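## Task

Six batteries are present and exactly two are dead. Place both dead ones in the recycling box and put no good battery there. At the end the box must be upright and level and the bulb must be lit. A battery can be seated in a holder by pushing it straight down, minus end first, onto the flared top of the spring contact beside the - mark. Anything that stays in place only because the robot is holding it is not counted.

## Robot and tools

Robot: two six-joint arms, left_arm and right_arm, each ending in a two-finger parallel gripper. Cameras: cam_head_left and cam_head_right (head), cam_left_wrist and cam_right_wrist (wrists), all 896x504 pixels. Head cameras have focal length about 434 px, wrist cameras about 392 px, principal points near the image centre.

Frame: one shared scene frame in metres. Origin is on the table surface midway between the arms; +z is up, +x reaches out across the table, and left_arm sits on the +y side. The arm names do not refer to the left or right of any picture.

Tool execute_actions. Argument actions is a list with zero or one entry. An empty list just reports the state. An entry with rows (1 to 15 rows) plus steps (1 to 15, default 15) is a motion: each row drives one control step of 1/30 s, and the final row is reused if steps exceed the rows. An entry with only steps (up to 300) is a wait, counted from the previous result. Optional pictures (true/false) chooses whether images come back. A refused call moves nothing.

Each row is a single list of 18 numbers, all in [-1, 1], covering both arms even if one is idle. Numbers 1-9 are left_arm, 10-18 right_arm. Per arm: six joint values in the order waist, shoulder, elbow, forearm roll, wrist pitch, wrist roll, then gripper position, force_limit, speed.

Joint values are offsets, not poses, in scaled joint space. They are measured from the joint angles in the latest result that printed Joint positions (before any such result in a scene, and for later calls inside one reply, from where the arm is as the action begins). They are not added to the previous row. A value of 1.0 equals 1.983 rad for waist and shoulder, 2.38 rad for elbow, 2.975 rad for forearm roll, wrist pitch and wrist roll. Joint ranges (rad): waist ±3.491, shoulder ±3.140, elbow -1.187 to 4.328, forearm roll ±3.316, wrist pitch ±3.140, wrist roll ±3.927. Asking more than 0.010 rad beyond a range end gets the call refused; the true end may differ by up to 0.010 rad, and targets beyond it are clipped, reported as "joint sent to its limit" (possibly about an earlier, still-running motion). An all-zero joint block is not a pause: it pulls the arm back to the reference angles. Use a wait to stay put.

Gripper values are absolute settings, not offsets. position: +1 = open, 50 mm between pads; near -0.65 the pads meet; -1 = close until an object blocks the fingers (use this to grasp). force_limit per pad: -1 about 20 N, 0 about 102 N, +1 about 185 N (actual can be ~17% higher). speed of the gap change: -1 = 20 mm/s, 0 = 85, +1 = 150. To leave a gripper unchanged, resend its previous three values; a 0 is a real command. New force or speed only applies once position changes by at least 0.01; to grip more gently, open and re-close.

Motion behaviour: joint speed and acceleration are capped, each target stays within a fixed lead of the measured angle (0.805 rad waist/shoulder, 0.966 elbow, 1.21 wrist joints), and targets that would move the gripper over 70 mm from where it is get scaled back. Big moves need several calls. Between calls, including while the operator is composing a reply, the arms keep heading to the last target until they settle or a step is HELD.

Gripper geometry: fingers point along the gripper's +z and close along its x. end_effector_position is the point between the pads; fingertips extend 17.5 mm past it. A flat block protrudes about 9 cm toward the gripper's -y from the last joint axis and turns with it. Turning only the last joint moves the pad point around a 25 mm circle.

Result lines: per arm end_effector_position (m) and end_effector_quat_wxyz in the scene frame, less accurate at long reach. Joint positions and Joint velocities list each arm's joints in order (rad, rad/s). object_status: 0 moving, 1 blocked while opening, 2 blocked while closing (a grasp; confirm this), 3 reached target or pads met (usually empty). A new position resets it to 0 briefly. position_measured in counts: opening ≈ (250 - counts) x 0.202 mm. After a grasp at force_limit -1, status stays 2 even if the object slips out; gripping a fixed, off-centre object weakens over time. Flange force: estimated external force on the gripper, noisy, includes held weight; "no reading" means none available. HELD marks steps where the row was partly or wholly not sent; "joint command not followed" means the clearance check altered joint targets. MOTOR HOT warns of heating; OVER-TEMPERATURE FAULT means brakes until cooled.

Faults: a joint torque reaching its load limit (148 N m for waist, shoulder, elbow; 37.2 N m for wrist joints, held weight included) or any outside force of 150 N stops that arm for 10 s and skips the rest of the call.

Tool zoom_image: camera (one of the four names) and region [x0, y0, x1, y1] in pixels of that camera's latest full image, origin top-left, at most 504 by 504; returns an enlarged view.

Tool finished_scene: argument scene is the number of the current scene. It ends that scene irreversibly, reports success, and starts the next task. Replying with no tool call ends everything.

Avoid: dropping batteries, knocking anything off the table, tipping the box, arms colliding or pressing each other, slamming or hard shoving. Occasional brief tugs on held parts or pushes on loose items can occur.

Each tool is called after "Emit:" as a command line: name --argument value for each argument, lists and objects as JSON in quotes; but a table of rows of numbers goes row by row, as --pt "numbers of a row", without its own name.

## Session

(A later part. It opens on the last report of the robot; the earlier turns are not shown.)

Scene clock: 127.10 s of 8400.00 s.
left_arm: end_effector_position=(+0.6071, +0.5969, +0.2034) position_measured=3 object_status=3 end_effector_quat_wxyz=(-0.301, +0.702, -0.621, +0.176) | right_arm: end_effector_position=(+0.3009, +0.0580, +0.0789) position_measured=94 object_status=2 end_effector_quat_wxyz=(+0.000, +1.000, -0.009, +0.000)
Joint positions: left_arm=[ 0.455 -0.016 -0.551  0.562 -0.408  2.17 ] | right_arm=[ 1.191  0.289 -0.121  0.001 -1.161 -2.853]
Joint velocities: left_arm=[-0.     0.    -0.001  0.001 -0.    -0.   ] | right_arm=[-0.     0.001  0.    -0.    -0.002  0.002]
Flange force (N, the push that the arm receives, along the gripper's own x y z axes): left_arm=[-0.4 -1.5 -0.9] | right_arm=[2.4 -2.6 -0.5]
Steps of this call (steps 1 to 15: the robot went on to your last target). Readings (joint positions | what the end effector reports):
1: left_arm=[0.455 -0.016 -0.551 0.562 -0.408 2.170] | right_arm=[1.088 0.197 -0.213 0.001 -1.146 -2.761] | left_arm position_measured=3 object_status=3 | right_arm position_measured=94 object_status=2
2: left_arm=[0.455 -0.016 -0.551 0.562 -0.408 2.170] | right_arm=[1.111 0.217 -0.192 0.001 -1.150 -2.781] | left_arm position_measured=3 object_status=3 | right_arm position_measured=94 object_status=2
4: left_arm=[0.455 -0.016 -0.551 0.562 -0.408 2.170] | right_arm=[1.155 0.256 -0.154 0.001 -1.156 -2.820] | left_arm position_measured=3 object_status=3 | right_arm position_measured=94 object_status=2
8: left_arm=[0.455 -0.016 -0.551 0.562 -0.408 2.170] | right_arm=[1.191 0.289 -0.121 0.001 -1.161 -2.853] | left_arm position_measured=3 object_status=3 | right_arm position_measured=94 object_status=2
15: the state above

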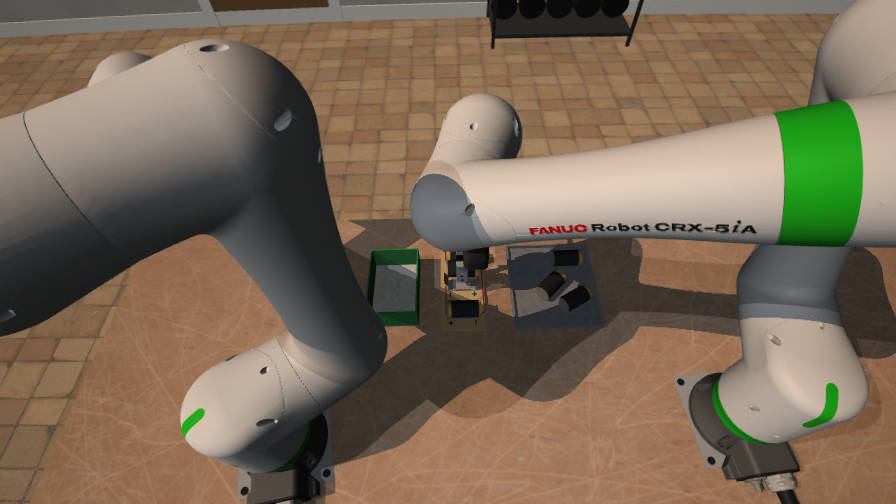

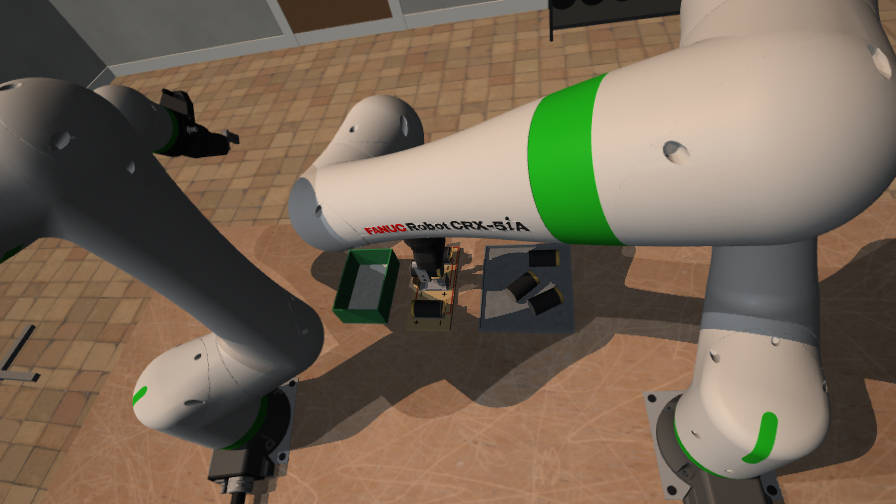

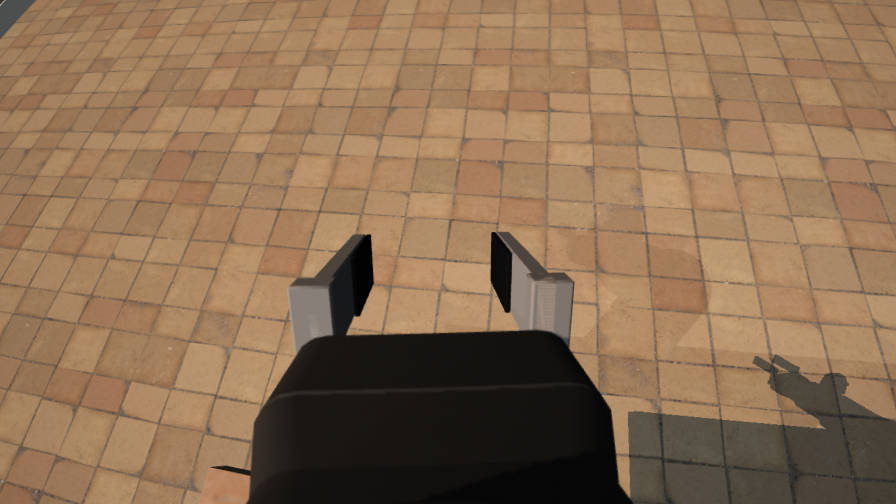

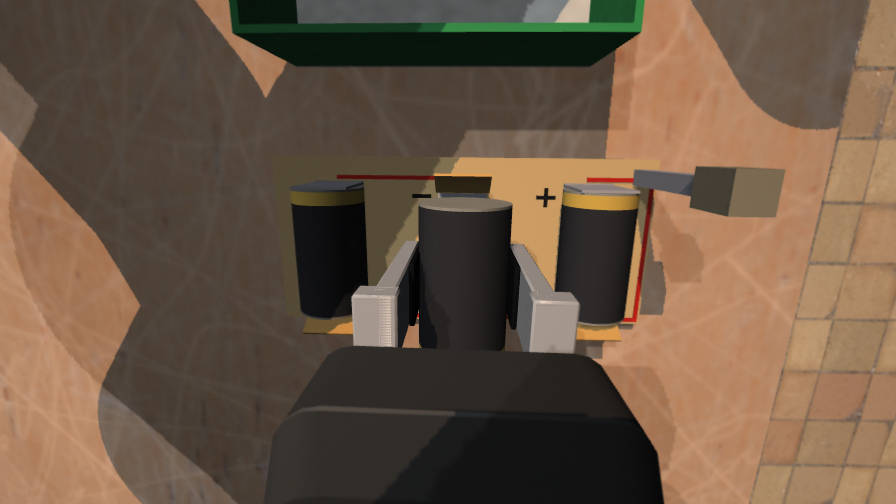

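Emit:
execute_actions --actions '[{"rows":[[0,0,0,0,0,0,1,0,0,0.0012,0.0094,-0.005,0,0.0098,-0.0008,-1,0,0],[0,0,0,0,0,0,1,0,0,0.0012,0.0094,-0.005,0,0.0098,-0.0008,-1,0,0],[0,0,0,0,0,0,1,0,0,0.0012,0.0094,-0.005,0,0.0098,-0.0008,-1,0,0],[0,0,0,0,0,0,1,0,0,0.0012,0.0094,-0.005,0,0.0098,-0.0008,-1,0,0],[0,0,0,0,0,0,1,0,0,0.0012,0.0106,-0.0059,0,0.0114,-0.0008,-1,0,0],[0,0,0,0,0,0,1,0,0,0.0012,0.0117,-0.0069,0,0.0129,-0.0008,-1,0,0],[0,0,0,0,0,0,1,0,0,0.0012,0.0129,-0.0078,0,0.0145,-0.0008,-1,0,0],[0,0,0,0,0,0,1,0,0,0.0012,0.014,-0.0088,0,0.016,-0.0008,-1,0,0],[0,0,0,0,0,0,1,0,0,0.0012,0.0152,-0.0097,0,0.0176,-0.0008,-1,0,0],[0,0,0,0,0,0,1,0,0,0.0012,0.0164,-0.0106,0,0.0191,-0.0008,-1,0,0],[0,0,0,0,0,0,1,0,0,0.0012,0.0175,-0.0116,0,0.0207,-0.0008,-1,0,0],[0,0,0,0,0,0,1,0,0,0.0012,0.0187,-0.0125,0,0.0222,-0.0008,-1,0,0]],"steps":15}]'

Scene clock: 138.93 s of 8400.00 s.
left_arm: end_effector_position=(+0.6071, +0.5969, +0.2034) position_measured=3 object_status=3 end_effector_quat_wxyz=(-0.301, +0.702, -0.621, +0.176) | right_arm: end_effector_position=(+0.3004, +0.0605, +0.0484) position_measured=94 object_status=2 end_effector_quat_wxyz=(+0.001, +1.000, -0.009, +0.000)
Joint positions: left_arm=[ 0.455 -0.016 -0.551  0.562 -0.408  2.17 ] | right_arm=[ 1.194  0.326 -0.15   0.001 -1.096 -2.855]
Joint velocities: left_arm=[-0.    -0.    -0.     0.     0.     0.001] | right_arm=[ 0.     0.002 -0.002  0.     0.011  0.001]
Flange force (N, the push that the arm receives, along the gripper's own x y z axes): left_arm=[-1.1 -0.9 0.4] | right_arm=[1.9 -2.9 6.5]
Steps of this call (steps 1 to 15: the robot went on to your last target; steps 16 to 90: nothing new was sent; then 8.33 s passed at rest; steps 91 to 105: all 15 steps of this action). Readings (joint positions | what the end effector reports):
91: left_arm=[0.455 -0.016 -0.551 0.562 -0.408 2.170] | right_arm=[1.192 0.289 -0.121 0.001 -1.161 -2.853] | left_arm position_measured=3 object_status=3 | right_arm position_measured=94 object_status=2
92: left_arm=[0.455 -0.016 -0.551 0.562 -0.408 2.170] | right_arm=[1.192 0.291 -0.122 0.001 -1.157 -2.853] | left_arm position_measured=3 object_status=3 | right_arm position_measured=94 object_status=2
94: left_arm=[0.455 -0.016 -0.551 0.562 -0.408 2.170] | right_arm=[1.194 0.305 -0.131 0.001 -1.137 -2.855] | left_arm position_measured=3 object_status=3 | right_arm position_measured=94 object_status=2
98: left_arm=[0.455 -0.016 -0.551 0.562 -0.408 2.170] | right_arm=[1.194 0.312 -0.137 0.001 -1.122 -2.855] | left_arm position_measured=3 object_status=3 | right_arm position_measured=94 object_status=2
105: the state above

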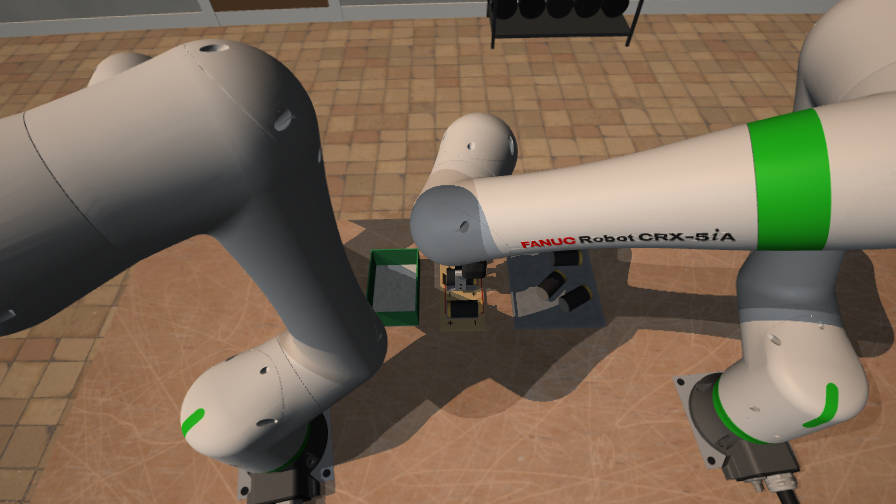

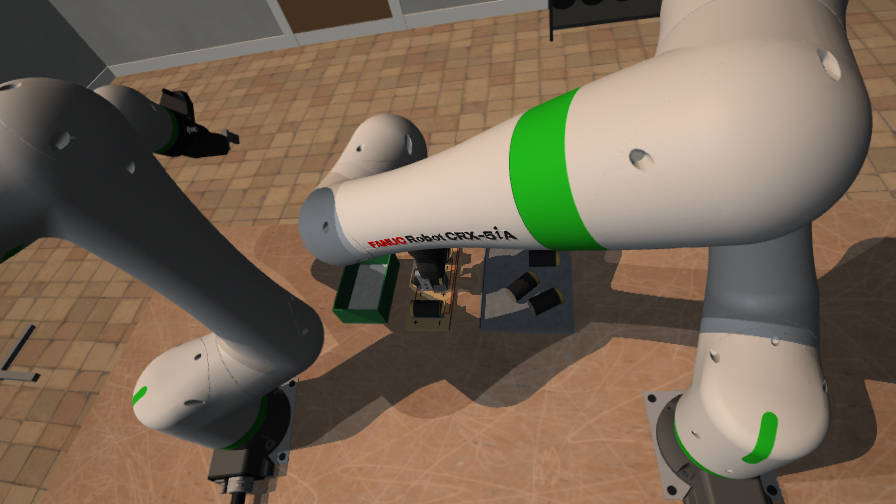

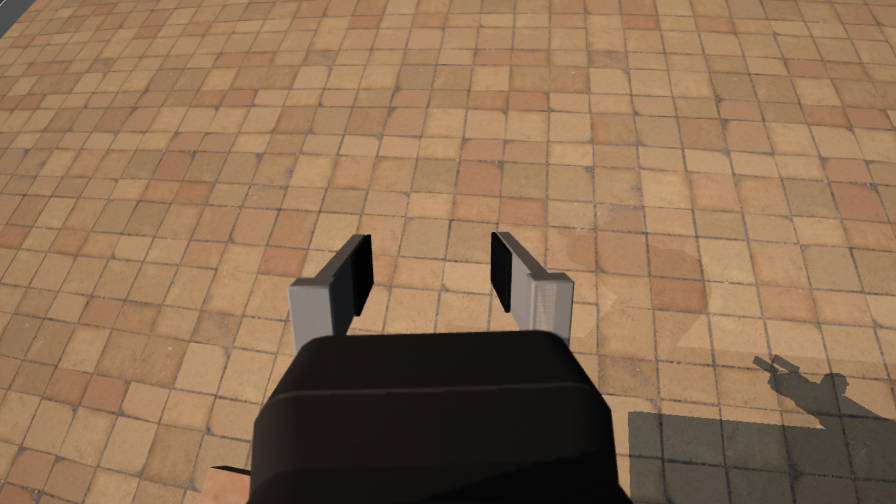

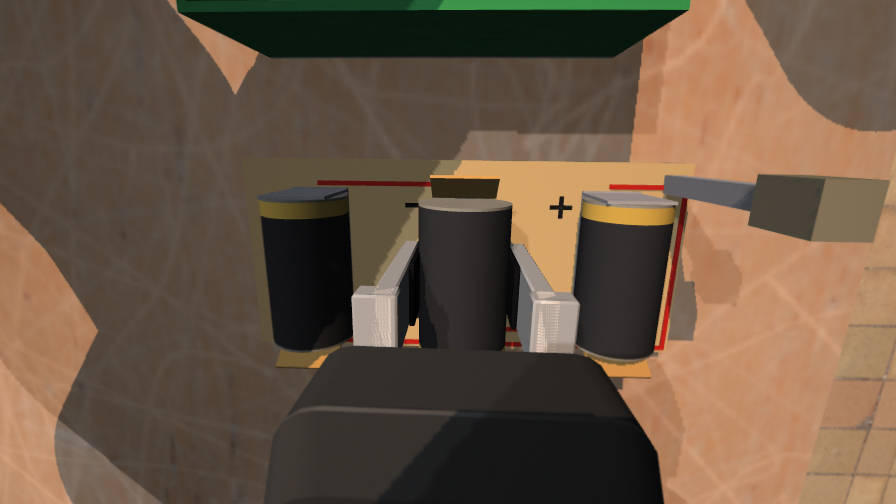

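Going in smoothly; continuing down the remaining 16 mm.

Emit:
execute_actions --actions '[{"rows":[[0,0,0,0,0,0,1,0,0,0,0.0012,-0.0009,0,0.0016,0,-1,0,0],[0,0,0,0,0,0,1,0,0,0,0.0023,-0.0019,0,0.0031,0,-1,0,0],[0,0,0,0,0,0,1,0,0,0,0.0035,-0.0028,0,0.0047,0,-1,0,0],[0,0,0,0,0,0,1,0,0,0,0.0046,-0.0037,0,0.0062,0,-1,0,0],[0,0,0,0,0,0,1,0,0,0,0.0058,-0.0046,0,0.0078,0,-1,0,0],[0,0,0,0,0,0,1,0,0,0,0.0069,-0.0055,0,0.0093,0,-1,0,0],[0,0,0,0,0,0,1,0,0,0,0.0081,-0.0064,0,0.0109,0,-1,0,0],[0,0,0,0,0,0,1,0,0,0,0.0092,-0.0072,0,0.0124,0,-1,0,0]],"steps":15}]' --pictures false

Scene clock: 144.27 s of 8400.00 s.
left_arm: end_effector_position=(+0.6071, +0.5969, +0.2034) position_measured=3 object_status=3 end_effector_quat_wxyz=(-0.301, +0.702, -0.621, +0.176) | right_arm: end_effector_position=(+0.3005, +0.0608, +0.0327) position_measured=94 object_status=2 end_effector_quat_wxyz=(-0.000, +1.000, -0.009, +0.001)
Joint positions: left_arm=[ 0.455 -0.016 -0.551  0.562 -0.408  2.17 ] | right_arm=[ 1.194  0.344 -0.168  0.001 -1.059 -2.855]
Joint velocities: left_arm=[ 0.    -0.     0.002  0.     0.     0.   ] | right_arm=[-0.     0.001 -0.     0.001 -0.    -0.   ]
Flange force (N, the push that the arm receives, along the gripper's own x y z axes): left_arm=[-0.5 -1.3 -0.2] | right_arm=[2.4 1.5 -8.0]
Steps of this call (steps 1 to 15: the robot went on to your last target; steps 16 to 90: nothing new was sent; then 1.83 s passed at rest; steps 91 to 105: all 15 steps of this action). Readings (joint positions | what the end effector reports):
91: left_arm=[0.455 -0.016 -0.551 0.562 -0.408 2.170] | right_arm=[1.194 0.326 -0.151 0.001 -1.095 -2.855] | left_arm position_measured=3 object_status=3 | right_arm position_measured=94 object_status=2
92: left_arm=[0.455 -0.016 -0.551 0.562 -0.408 2.170] | right_arm=[1.194 0.327 -0.151 0.001 -1.093 -2.855] | left_arm position_measured=3 object_status=3 | right_arm position_measured=94 object_status=2
94: left_arm=[0.455 -0.016 -0.551 0.562 -0.408 2.170] | right_arm=[1.194 0.331 -0.155 0.001 -1.086 -2.855] | left_arm position_measured=3 object_status=3 | right_arm position_measured=94 object_status=2
98: left_arm=[0.455 -0.016 -0.551 0.562 -0.408 2.170] | right_arm=[1.194 0.340 -0.164 0.001 -1.068 -2.855] | left_arm position_measured=3 object_status=3 | right_arm position_measured=94 object_status=2
105: the state above

Seated. Releasing and lifting to check the bulb.

Emit:
execute_actions --actions '[{"rows":[[0,0,0,0,0,0,1,0,0,0,0,0,0,0,0,1,0,0.3],[0,0,0,0,0,0,1,0,0,0,0,0,0,0,0,1,0,0.3],[0,0,0,0,0,0,1,0,0,0,0,0,0,0,0,1,0,0.3],[0,0,0,0,0,0,1,0,0,0,0,0,0,0,0,1,0,0.3],[0,0,0,0,0,0,1,0,0,0,0,0,0,0,0,1,0,0.3],[0,0,0,0,0,0,1,0,0,0,-0.024,0.021,0,-0.033,0,1,0,0.3]],"steps":15}]'

Scene clock: 147.97 s of 8400.00 s.
left_arm: end_effector_position=(+0.6071, +0.5969, +0.2034) position_measured=3 object_status=3 end_effector_quat_wxyz=(-0.301, +0.702, -0.621, +0.176) | right_arm: end_effector_position=(+0.3005, +0.0608, +0.0763) position_measured=3 object_status=3 end_effector_quat_wxyz=(+0.000, +1.000, -0.009, +0.001)
Joint positions: left_arm=[ 0.455 -0.016 -0.551  0.562 -0.408  2.17 ] | right_arm=[ 1.194  0.296 -0.118  0.001 -1.157 -2.855]
Joint velocities: left_arm=[-0.     0.    -0.001 -0.    -0.     0.001] | right_arm=[-0.001 -0.001 -0.    -0.    -0.001 -0.   ]
Flange force (N, the push that the arm receives, along the gripper's own x y z axes): left_arm=[-0.5 -1.4 0.1] | right_arm=[4.0 -6.7 -1.5]
Steps of this call (steps 1 to 15: the robot went on to your last target; steps 16 to 90: nothing new was sent; then 0.20 s passed at rest; steps 91 to 105: all 15 steps of this action). Readings (joint positions | what the end effector reports):
91: left_arm=[0.455 -0.016 -0.551 0.562 -0.408 2.170] | right_arm=[1.194 0.344 -0.168 0.001 -1.059 -2.855] | left_arm position_measured=3 object_status=3 | right_arm position_measured=87 object_status=0
92: left_arm=[0.455 -0.016 -0.551 0.562 -0.408 2.170] | right_arm=[1.194 0.344 -0.168 0.001 -1.059 -2.855] | left_arm position_measured=3 object_status=3 | right_arm position_measured=70 object_status=0
94: left_arm=[0.455 -0.016 -0.551 0.562 -0.408 2.170] | right_arm=[1.194 0.344 -0.168 0.001 -1.059 -2.855] | left_arm position_measured=3 object_status=3 | right_arm position_measured=36 object_status=0
98: left_arm=[0.455 -0.016 -0.551 0.562 -0.408 2.170] | right_arm=[1.194 0.337 -0.159 0.001 -1.075 -2.855] | left_arm position_measured=3 object_status=3 | right_arm position_measured=3 object_status=0
105: the state above

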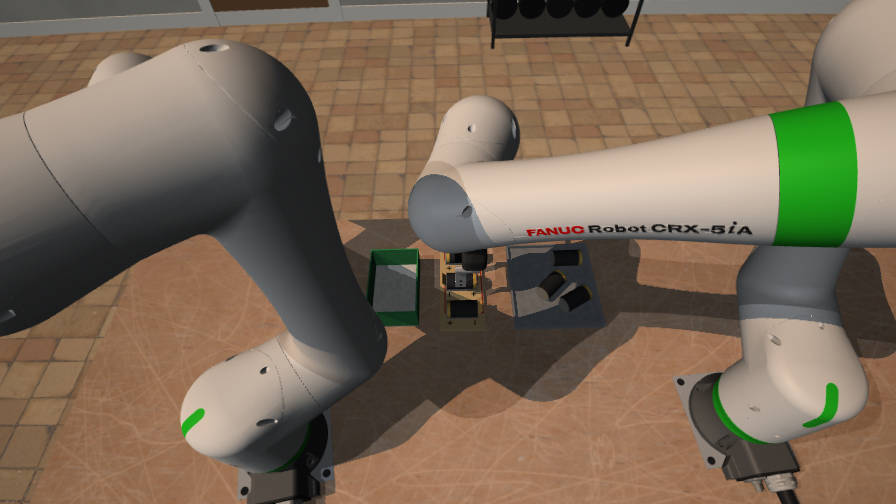

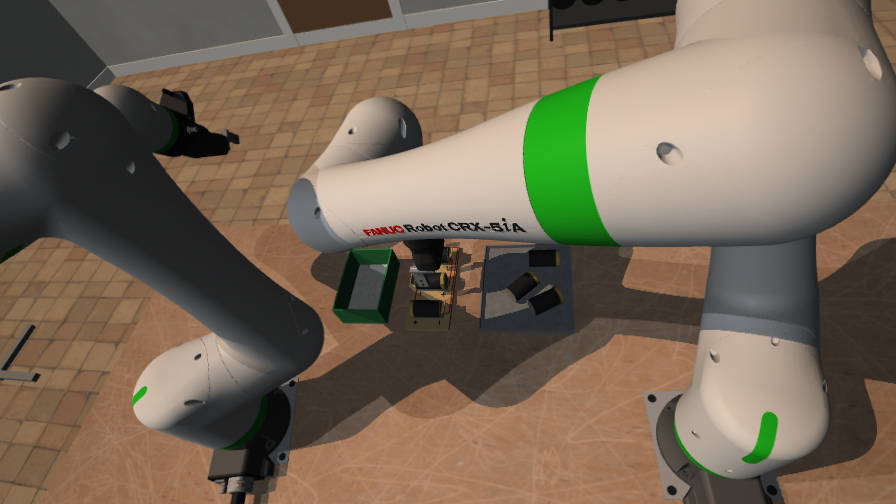

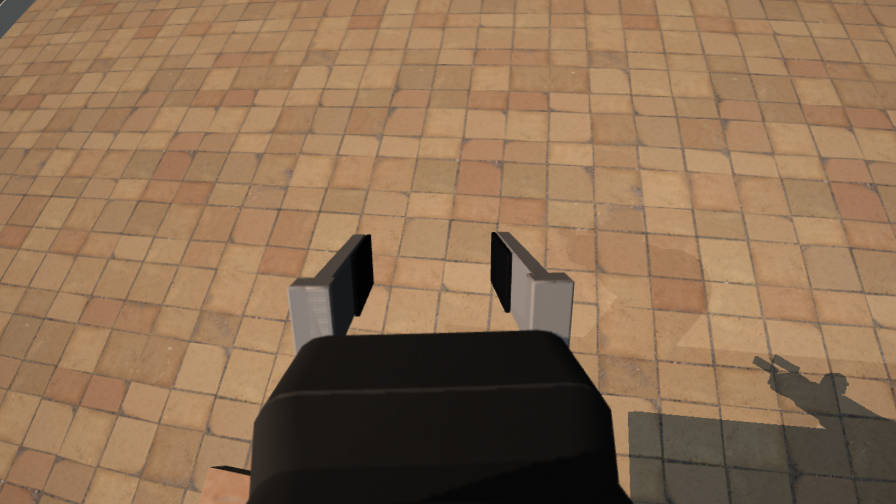

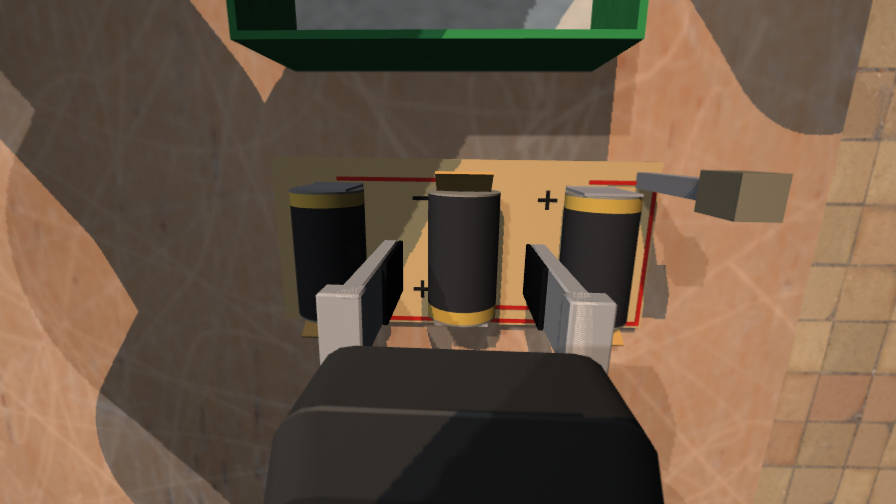

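Emit:
zoom_image --camera "cam_right_wrist" --region '[380, 160, 560, 350]'

Region (380, 160, 560, 350) of cam_right_wrist's 896x504 image, scaled by 2.653, with more detail than that image has; it fills the left 477 columns of this view, and the rest is white.

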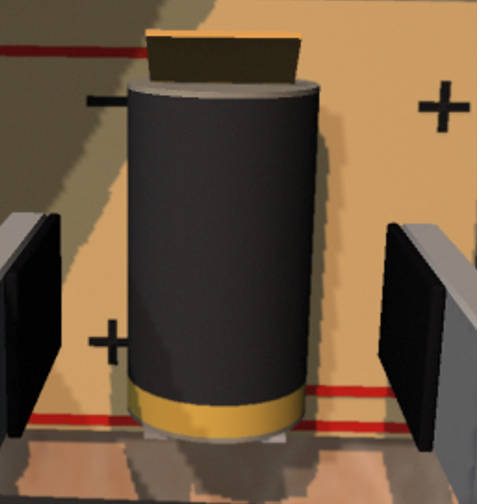

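Emit:
execute_actions --actions '[]'

Emit:
zoom_image --camera "cam_head_right" --region '[395, 250, 475, 335]'

Scene clock: 152.80 s of 8400.00 s.
left_arm: end_effector_position=(+0.6071, +0.5969, +0.2034) position_measured=3 object_status=3 end_effector_quat_wxyz=(-0.301, +0.702, -0.621, +0.176) | right_arm: end_effector_position=(+0.3005, +0.0608, +0.0764) position_measured=3 object_status=3 end_effector_quat_wxyz=(+0.000, +1.000, -0.009, +0.001)
Joint positions: left_arm=[ 0.455 -0.016 -0.551  0.562 -0.408  2.17 ] | right_arm=[ 1.194  0.296 -0.118  0.001 -1.157 -2.855]
Joint velocities: left_arm=[-0.    -0.     0.001 -0.002 -0.    -0.001] | right_arm=[ 0.001  0.    -0.002  0.001  0.     0.001]
Flange force (N, the push that the arm receives, along the gripper's own x y z axes): left_arm=[-0.2 -1.9 -0.5] | right_arm=[2.7 0.0 1.0]
Steps of this call (steps 1 to 15: the robot went on to your last target; steps 16 to 90: nothing new was sent; then 1.83 s passed at rest). Readings (joint positions | what the end effector reports):
1: left_arm=[0.455 -0.016 -0.551 0.562 -0.408 2.170] | right_arm=[1.194 0.296 -0.118 0.001 -1.157 -2.855] | left_arm position_measured=3 object_status=3 | right_arm position_measured=3 object_status=3
2: left_arm=[0.455 -0.016 -0.551 0.562 -0.408 2.170] | right_arm=[1.194 0.296 -0.118 0.001 -1.157 -2.855] | left_arm position_measured=3 object_status=3 | right_arm position_measured=3 object_status=3
4: left_arm=[0.455 -0.016 -0.551 0.562 -0.408 2.170] | right_arm=[1.194 0.296 -0.118 0.001 -1.157 -2.855] | left_arm position_measured=3 object_status=3 | right_arm position_measured=3 object_status=3
8: left_arm=[0.455 -0.016 -0.551 0.562 -0.408 2.170] | right_arm=[1.194 0.296 -0.118 0.001 -1.157 -2.855] | left_arm position_measured=3 object_status=3 | right_arm position_measured=3 object_status=3
90: the state above
All arms were judged still, so your last target was given up. Only a new action makes them travel on or press farther. Fingers that are still opening or closing keep moving.

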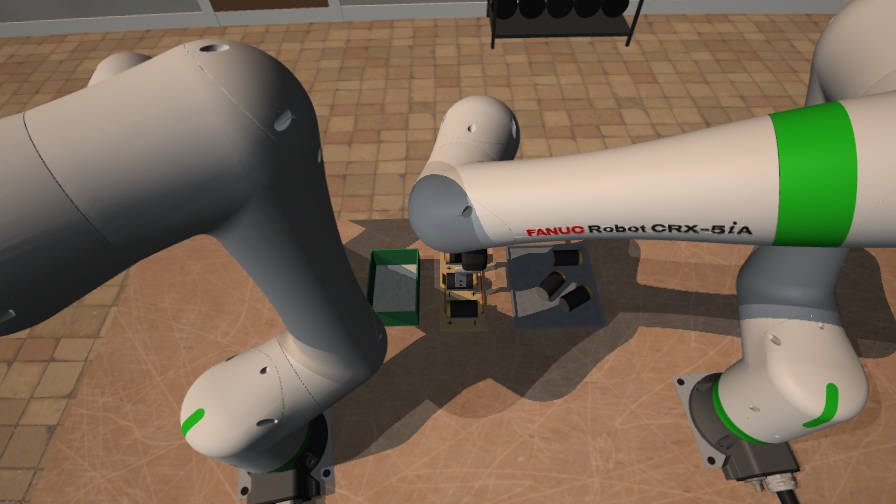

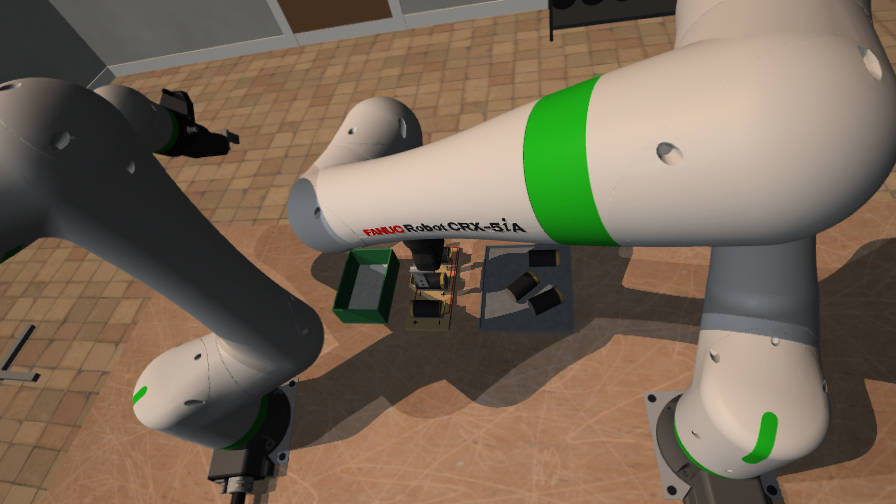

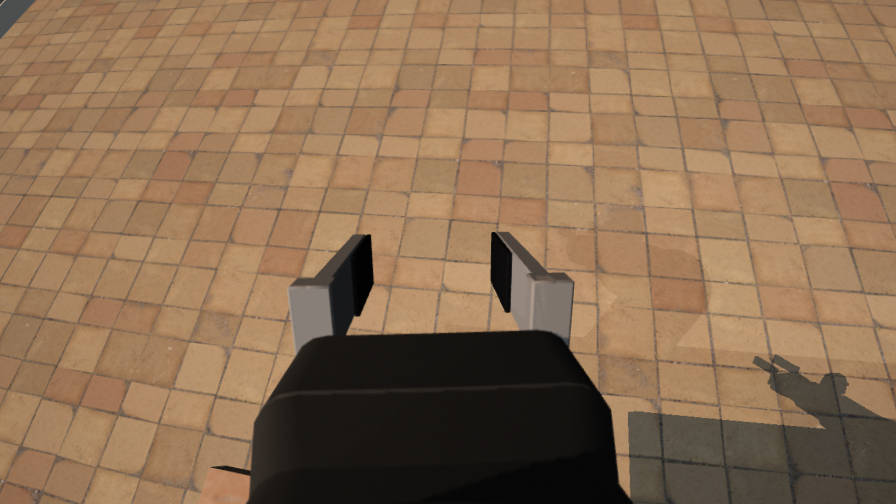

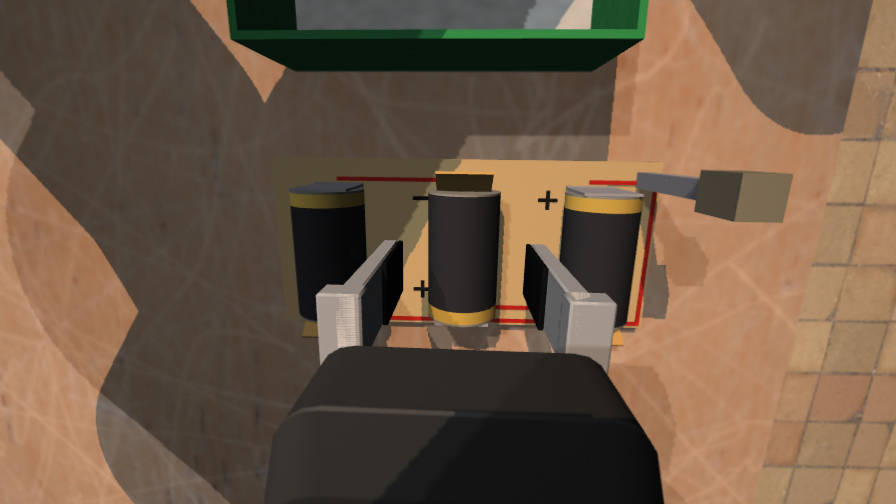

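Region (395, 250, 475, 335) of cam_head_right's 896x504 image, scaled by 5.929, with more detail than that image has; it fills the left 474 columns of this view, and the rest is white.

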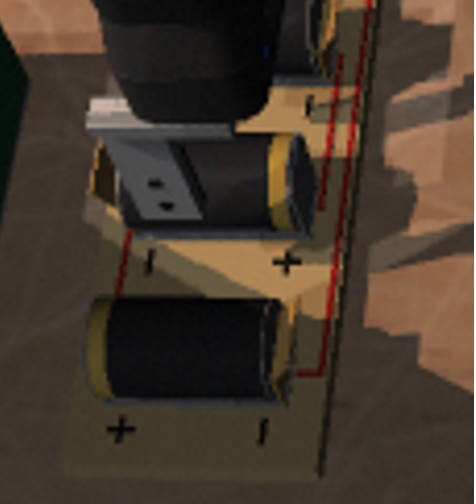

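Emit:
execute_actions --actions '[{"rows":[[0,0,0,0,0,0,1,0,0,0.0612,-0.0346,-0.0433,0,0.0116,-0.041,1,0,0.3]],"steps":15}]'

Scene clock: 165.90 s of 8400.00 s.
left_arm: end_effector_position=(+0.6071, +0.5969, +0.2034) position_measured=3 object_status=3 end_effector_quat_wxyz=(-0.301, +0.702, -0.621, +0.176) | right_arm: end_effector_position=(+0.2379, +0.0584, +0.0702) position_measured=3 object_status=3 end_effector_quat_wxyz=(+0.000, +1.000, -0.009, +0.001)
Joint positions: left_arm=[ 0.455 -0.016 -0.551  0.562 -0.408  2.17 ] | right_arm=[ 1.315  0.228 -0.221  0.001 -1.123 -2.977]
Joint velocities: left_arm=[-0.     0.    -0.     0.001  0.     0.001] | right_arm=[ 0.    -0.002 -0.001  0.001  0.001  0.002]
Flange force (N, the push that the arm receives, along the gripper's own x y z axes): left_arm=[0.2 -0.8 0.7] | right_arm=[3.5 -2.2 1.4]
Steps of this call (steps 1 to 90: nothing new was sent; then 9.60 s passed at rest; steps 91 to 105: all 15 steps of this action). Readings (joint positions | what the end effector reports):
91: left_arm=[0.455 -0.016 -0.551 0.562 -0.408 2.170] | right_arm=[1.194 0.296 -0.118 0.001 -1.157 -2.855] | left_arm position_measured=3 object_status=3 | right_arm position_measured=3 object_status=3
92: left_arm=[0.455 -0.016 -0.551 0.562 -0.408 2.170] | right_arm=[1.196 0.295 -0.120 0.001 -1.157 -2.858] | left_arm position_measured=3 object_status=3 | right_arm position_measured=3 object_status=3
94: left_arm=[0.455 -0.016 -0.551 0.562 -0.408 2.170] | right_arm=[1.219 0.283 -0.139 0.001 -1.151 -2.881] | left_arm position_measured=3 object_status=3 | right_arm position_measured=3 object_status=3
98: left_arm=[0.455 -0.016 -0.551 0.562 -0.408 2.170] | right_arm=[1.300 0.236 -0.208 0.001 -1.127 -2.962] | left_arm position_measured=3 object_status=3 | right_arm position_measured=3 object_status=3
105: the state above

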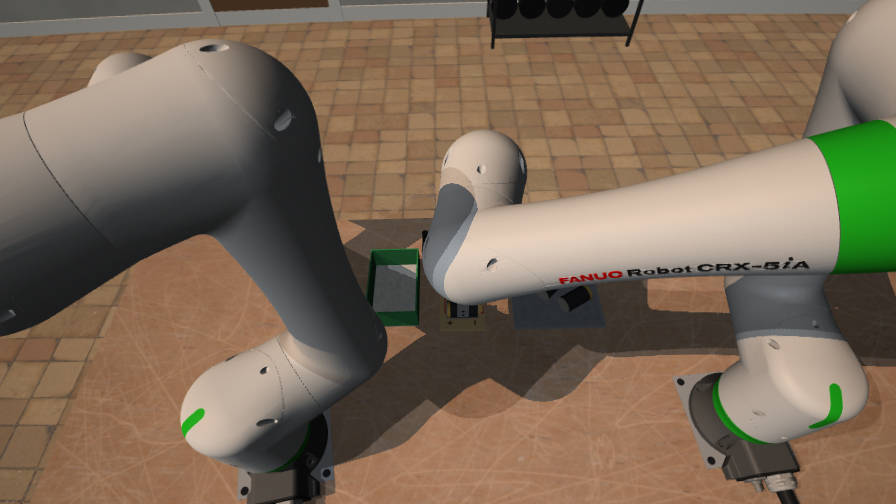

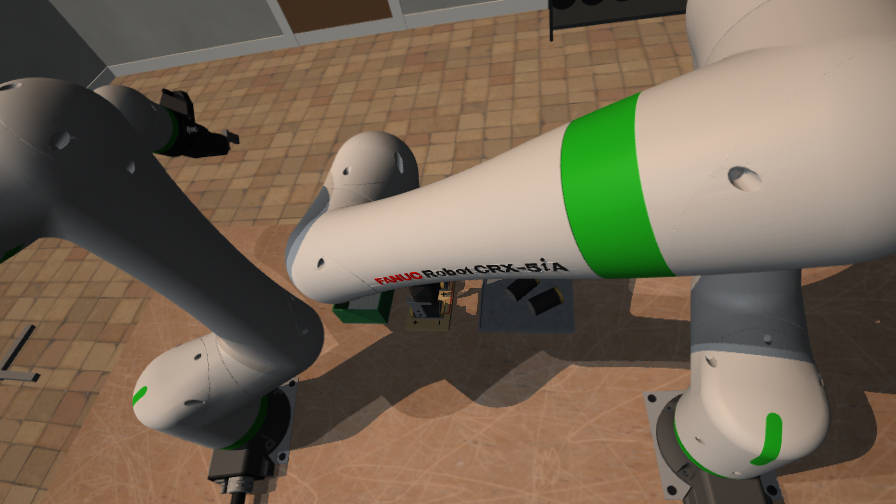

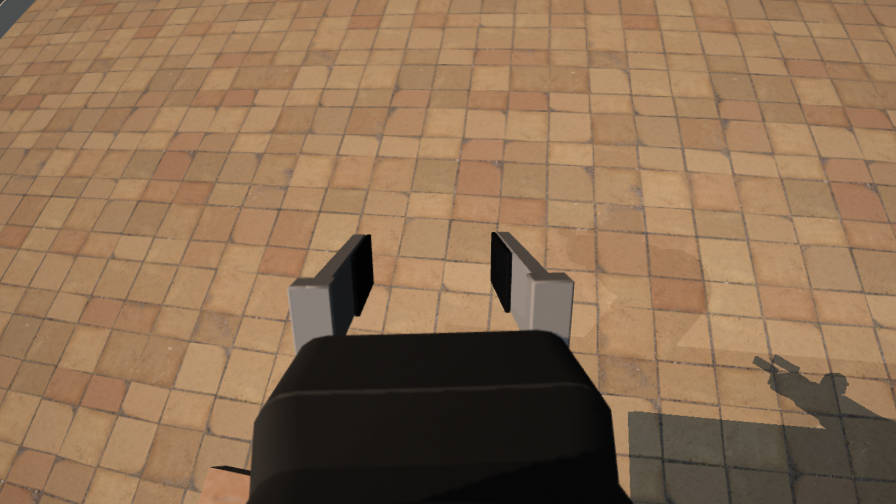

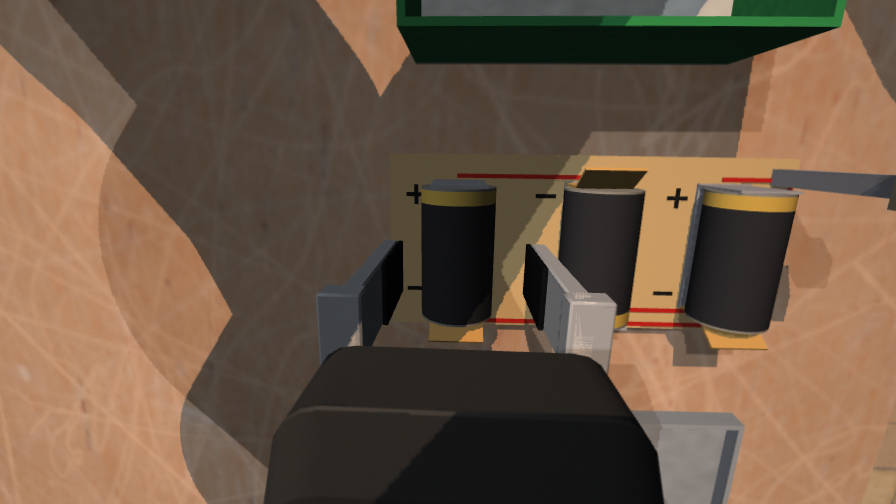

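Emit:
execute_actions --actions '[{"rows":[[0,0,0,0,0,0,1,0,0,0.0028,0.0225,-0.0181,0,0.0295,-0.0018,1,0,0.3],[0,0,0,0,0,0,1,0,0,0.0028,0.0225,-0.0181,0,0.0295,-0.0018,1,0,0.3],[0,0,0,0,0,0,1,0,0,0.0028,0.0225,-0.0181,0,0.0295,-0.0018,1,0,0.3],[0,0,0,0,0,0,1,0,0,0.0028,0.0225,-0.0181,0,0.0295,-0.0018,1,0,0.3],[0,0,0,0,0,0,1,0,0,0.0028,0.0225,-0.0181,0,0.0295,-0.0018,1,0,0.3],[0,0,0,0,0,0,1,0,0,0.0028,0.0225,-0.0181,0,0.0295,-0.0018,1,0,0.3],[0,0,0,0,0,0,1,0,0,0.0028,0.0225,-0.0181,0,0.0295,-0.0018,1,0,0.3],[0,0,0,0,0,0,1,0,0,0.0028,0.0225,-0.0181,0,0.0295,-0.0018,1,0,0.3],[0,0,0,0,0,0,1,0,0,0.0028,0.0225,-0.0181,0,0.0295,-0.0018,-1,-0.2,0]],"steps":15}]' --pictures false

Emit:
execute_actions --actions '[{"steps":9}]' --pictures false

Scene clock: 176.53 s of 8400.00 s.
left_arm: end_effector_position=(+0.6071, +0.5969, +0.2034) position_measured=3 object_status=3 end_effector_quat_wxyz=(-0.301, +0.702, -0.621, +0.176) | right_arm: end_effector_position=(+0.2353, +0.0596, +0.0325) position_measured=92 object_status=0 end_effector_quat_wxyz=(+0.000, +1.000, -0.009, +0.000)
Joint positions: left_arm=[ 0.455 -0.016 -0.551  0.562 -0.408  2.17 ] | right_arm=[ 1.321  0.272 -0.264  0.001 -1.035 -2.983]
Joint velocities: left_arm=[ 0.     0.     0.002  0.001 -0.    -0.002] | right_arm=[-0.     0.001 -0.001 -0.001  0.001  0.001]
Flange force (N, the push that the arm receives, along the gripper's own x y z axes): left_arm=[-1.4 -0.8 -0.2] | right_arm=[3.3 -1.6 1.6]
Steps of this call (steps 1 to 15: the robot went on to your last target; steps 16 to 90: nothing new was sent; then 7.13 s passed at rest; steps 91 to 105: all 15 steps of this action). Readings (joint positions | what the end effector reports):
91: left_arm=[0.455 -0.016 -0.551 0.562 -0.408 2.170] | right_arm=[1.315 0.228 -0.221 0.001 -1.123 -2.977] | left_arm position_measured=3 object_status=3 | right_arm position_measured=3 object_status=3
92: left_arm=[0.455 -0.016 -0.551 0.562 -0.408 2.170] | right_arm=[1.315 0.229 -0.223 0.001 -1.118 -2.977] | left_arm position_measured=3 object_status=3 | right_arm position_measured=3 object_status=3
94: left_arm=[0.455 -0.016 -0.551 0.562 -0.408 2.170] | right_arm=[1.318 0.246 -0.239 0.002 -1.085 -2.980] | left_arm position_measured=3 object_status=3 | right_arm position_measured=3 object_status=3
98: left_arm=[0.455 -0.016 -0.551 0.562 -0.408 2.170] | right_arm=[1.321 0.272 -0.263 0.001 -1.035 -2.983] | left_arm position_measured=3 object_status=3 | right_arm position_measured=3 object_status=3
105: the state above

Scene clock: 176.83 s of 8400.00 s.
left_arm: end_effector_position=(+0.6071, +0.5969, +0.2034) position_measured=3 object_status=3 end_effector_quat_wxyz=(-0.301, +0.702, -0.621, +0.176) | right_arm: end_effector_position=(+0.2353, +0.0596, +0.0325) position_measured=92 object_status=2 end_effector_quat_wxyz=(+0.000, +1.000, -0.009, +0.001)
Joint positions: left_arm=[ 0.455 -0.016 -0.551  0.562 -0.408  2.17 ] | right_arm=[ 1.321  0.272 -0.264  0.001 -1.035 -2.983]
Joint velocities: left_arm=[ 0.     0.    -0.     0.     0.     0.001] | right_arm=[-0.001  0.     0.003 -0.001  0.002  0.001]
Flange force (N, the push that the arm receives, along the gripper's own x y z axes): left_arm=[-0.9 -1.7 1.2] | right_arm=[1.2 -1.1 -1.0]
Steps of this call (steps 1 to 9: the robot went on to your last target). Readings (joint positions | what the end effector reports):
1: left_arm=[0.455 -0.016 -0.551 0.562 -0.408 2.170] | right_arm=[1.321 0.272 -0.264 0.001 -1.035 -2.983] | left_arm position_measured=3 object_status=3 | right_arm position_measured=92 object_status=0
2: left_arm=[0.455 -0.016 -0.551 0.562 -0.408 2.170] | right_arm=[1.321 0.272 -0.264 0.001 -1.035 -2.983] | left_arm position_measured=3 object_status=3 | right_arm position_measured=92 object_status=0
4: left_arm=[0.455 -0.016 -0.551 0.562 -0.408 2.170] | right_arm=[1.321 0.272 -0.264 0.001 -1.035 -2.983] | left_arm position_measured=3 object_status=3 | right_arm position_measured=92 object_status=0
8: left_arm=[0.455 -0.016 -0.551 0.562 -0.408 2.170] | right_arm=[1.321 0.272 -0.264 0.001 -1.035 -2.983] | left_arm position_measured=3 object_status=3 | right_arm position_measured=92 object_status=2
9: the state above

Emit:
execute_actions --actions '[{"rows":[[0,0,0,0,0,0,1,0,0,0,-0.031,0.026,0,-0.0415,0,-1,-0.2,0],[0,0,0,0,0,0,1,0,0,0,-0.031,0.026,0,-0.0415,0,-1,-0.2,0],[0,0,0,0,0,0,1,0,0,0,-0.031,0.026,0,-0.0415,0,-1,-0.2,0],[0,0,0,0,0,0,1,0,0,0,-0.031,0.026,0,-0.0415,0,-1,-0.2,0],[0,0,0,0,0,0,1,0,0,0,-0.031,0.026,0,-0.0415,0,-1,-0.2,0],[0,0,0,0,0,0,1,0,0,0,-0.031,0.026,0,-0.0415,0,-1,-0.2,0],[0,0,0,0,0,0,1,0,0,0,-0.031,0.026,0,-0.0415,0,-1,-0.2,0],[0,0,0,0,0,0,1,0,0,-0.1871,-0.0923,-0.0357,0,-0.0326,0.1156,-1,-0.2,0]],"steps":15}]' --pictures false

Emit:
execute_actions --actions '[{"steps":17}]'

Scene clock: 191.40 s of 8400.00 s.
left_arm: end_effector_position=(+0.6071, +0.5969, +0.2034) position_measured=3 object_status=3 end_effector_quat_wxyz=(-0.301, +0.702, -0.621, +0.176) | right_arm: end_effector_position=(+0.2850, +0.0134, +0.0881) position_measured=92 object_status=2 end_effector_quat_wxyz=(-0.003, +1.000, -0.014, +0.002)
Joint positions: left_arm=[ 0.455 -0.016 -0.551  0.562 -0.408  2.17 ] | right_arm=[ 1.196  0.165 -0.25   0.001 -1.148 -2.867]
Joint velocities: left_arm=[-0.    -0.    -0.    -0.001  0.001  0.002] | right_arm=[-0.782 -0.241 -0.31  -0.001  0.053  0.721]
Flange force (N, the push that the arm receives, along the gripper's own x y z axes): left_arm=[-0.2 -1.4 0.0] | right_arm=[10.5 2.7 3.3]
Steps of this call (steps 1 to 15: the robot went on to your last target; steps 16 to 90: nothing new was sent; then 11.07 s passed at rest; steps 91 to 105: all 15 steps of this action). Readings (joint positions | what the end effector reports):
91: left_arm=[0.455 -0.016 -0.551 0.562 -0.408 2.170] | right_arm=[1.321 0.272 -0.264 0.001 -1.035 -2.983] | left_arm position_measured=3 object_status=3 | right_arm position_measured=92 object_status=2
92: left_arm=[0.455 -0.016 -0.551 0.562 -0.408 2.170] | right_arm=[1.321 0.271 -0.262 0.001 -1.038 -2.983] | left_arm position_measured=3 object_status=3 | right_arm position_measured=92 object_status=2
94: left_arm=[0.455 -0.016 -0.551 0.562 -0.408 2.170] | right_arm=[1.321 0.254 -0.245 0.001 -1.072 -2.983] | left_arm position_measured=3 object_status=3 | right_arm position_measured=92 object_status=2
98: left_arm=[0.455 -0.016 -0.551 0.562 -0.408 2.170] | right_arm=[1.321 0.212 -0.203 0.001 -1.155 -2.983] | left_arm position_measured=3 object_status=3 | right_arm position_measured=92 object_status=2
105: the state above

Scene clock: 191.97 s of 8400.00 s.
left_arm: end_effector_position=(+0.6071, +0.5969, +0.2034) position_measured=3 object_status=3 end_effector_quat_wxyz=(-0.301, +0.702, -0.621, +0.176) | right_arm: end_effector_position=(+0.3565, -0.0940, +0.0832) position_measured=92 object_status=2 end_effector_quat_wxyz=(-0.000, +1.000, -0.022, +0.001)
Joint positions: left_arm=[ 0.455 -0.016 -0.551  0.562 -0.408  2.17 ] | right_arm=[ 0.95   0.089 -0.349  0.001 -1.132 -2.639]
Joint velocities: left_arm=[ 0.    -0.    -0.     0.    -0.    -0.001] | right_arm=[-0.001 -0.001 -0.     0.    -0.001  0.001]
Flange force (N, the push that the arm receives, along the gripper's own x y z axes): left_arm=[-0.5 -1.7 0.6] | right_arm=[6.4 0.5 1.2]
Steps of this call (steps 1 to 17: the robot went on to your last target). Readings (joint positions | what the end effector reports):
1: left_arm=[0.455 -0.016 -0.551 0.562 -0.408 2.170] | right_arm=[1.169 0.157 -0.261 0.001 -1.146 -2.843] | left_arm position_measured=3 object_status=3 | right_arm position_measured=92 object_status=2
2: left_arm=[0.455 -0.016 -0.551 0.562 -0.408 2.170] | right_arm=[1.143 0.149 -0.271 0.001 -1.145 -2.818] | left_arm position_measured=3 object_status=3 | right_arm position_measured=92 object_status=2
4: left_arm=[0.455 -0.016 -0.551 0.562 -0.408 2.170] | right_arm=[1.089 0.132 -0.293 0.001 -1.141 -2.769] | left_arm position_measured=3 object_status=3 | right_arm position_measured=92 object_status=2
8: left_arm=[0.455 -0.016 -0.551 0.562 -0.408 2.170] | right_arm=[0.987 0.101 -0.334 0.001 -1.134 -2.674] | left_arm position_measured=3 object_status=3 | right_arm position_measured=92 object_status=2
17: the state above

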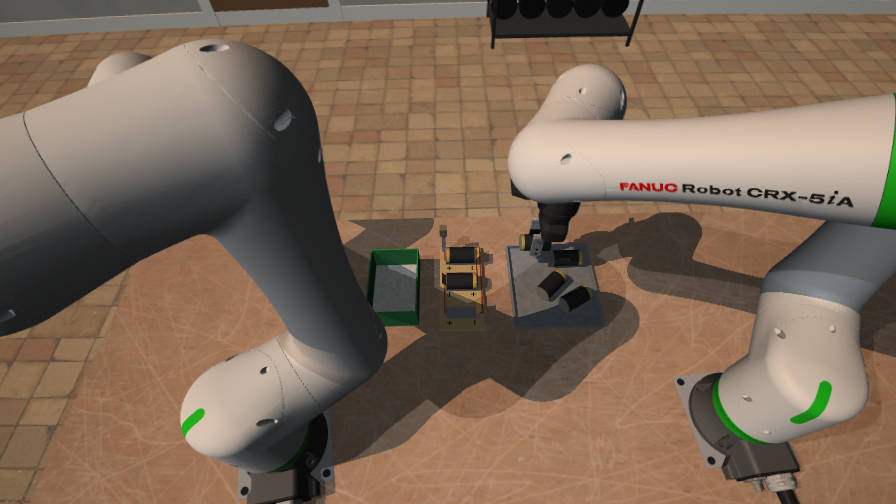

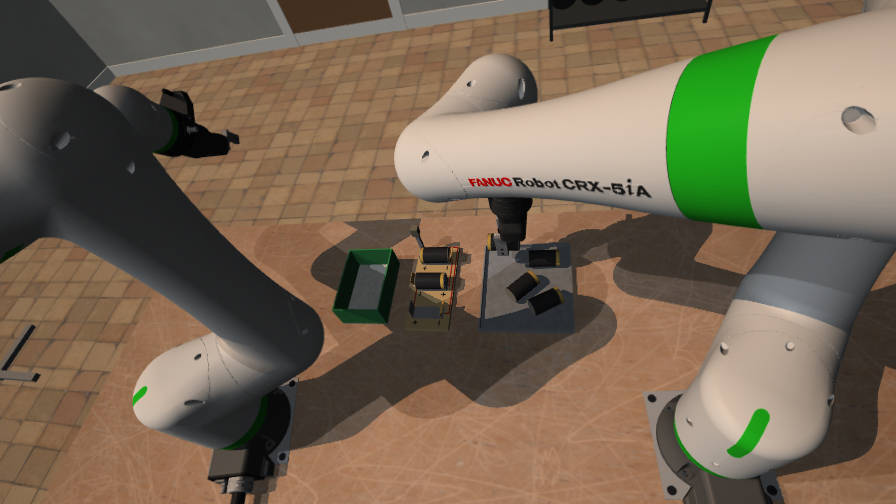

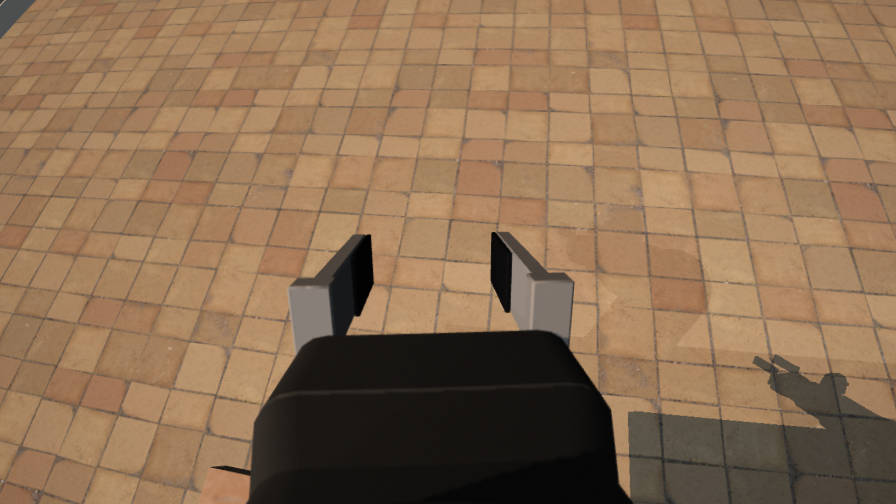

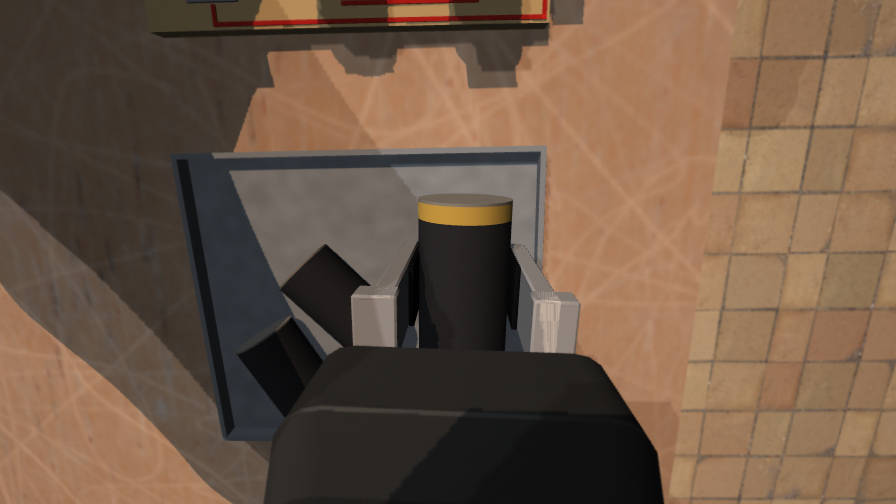

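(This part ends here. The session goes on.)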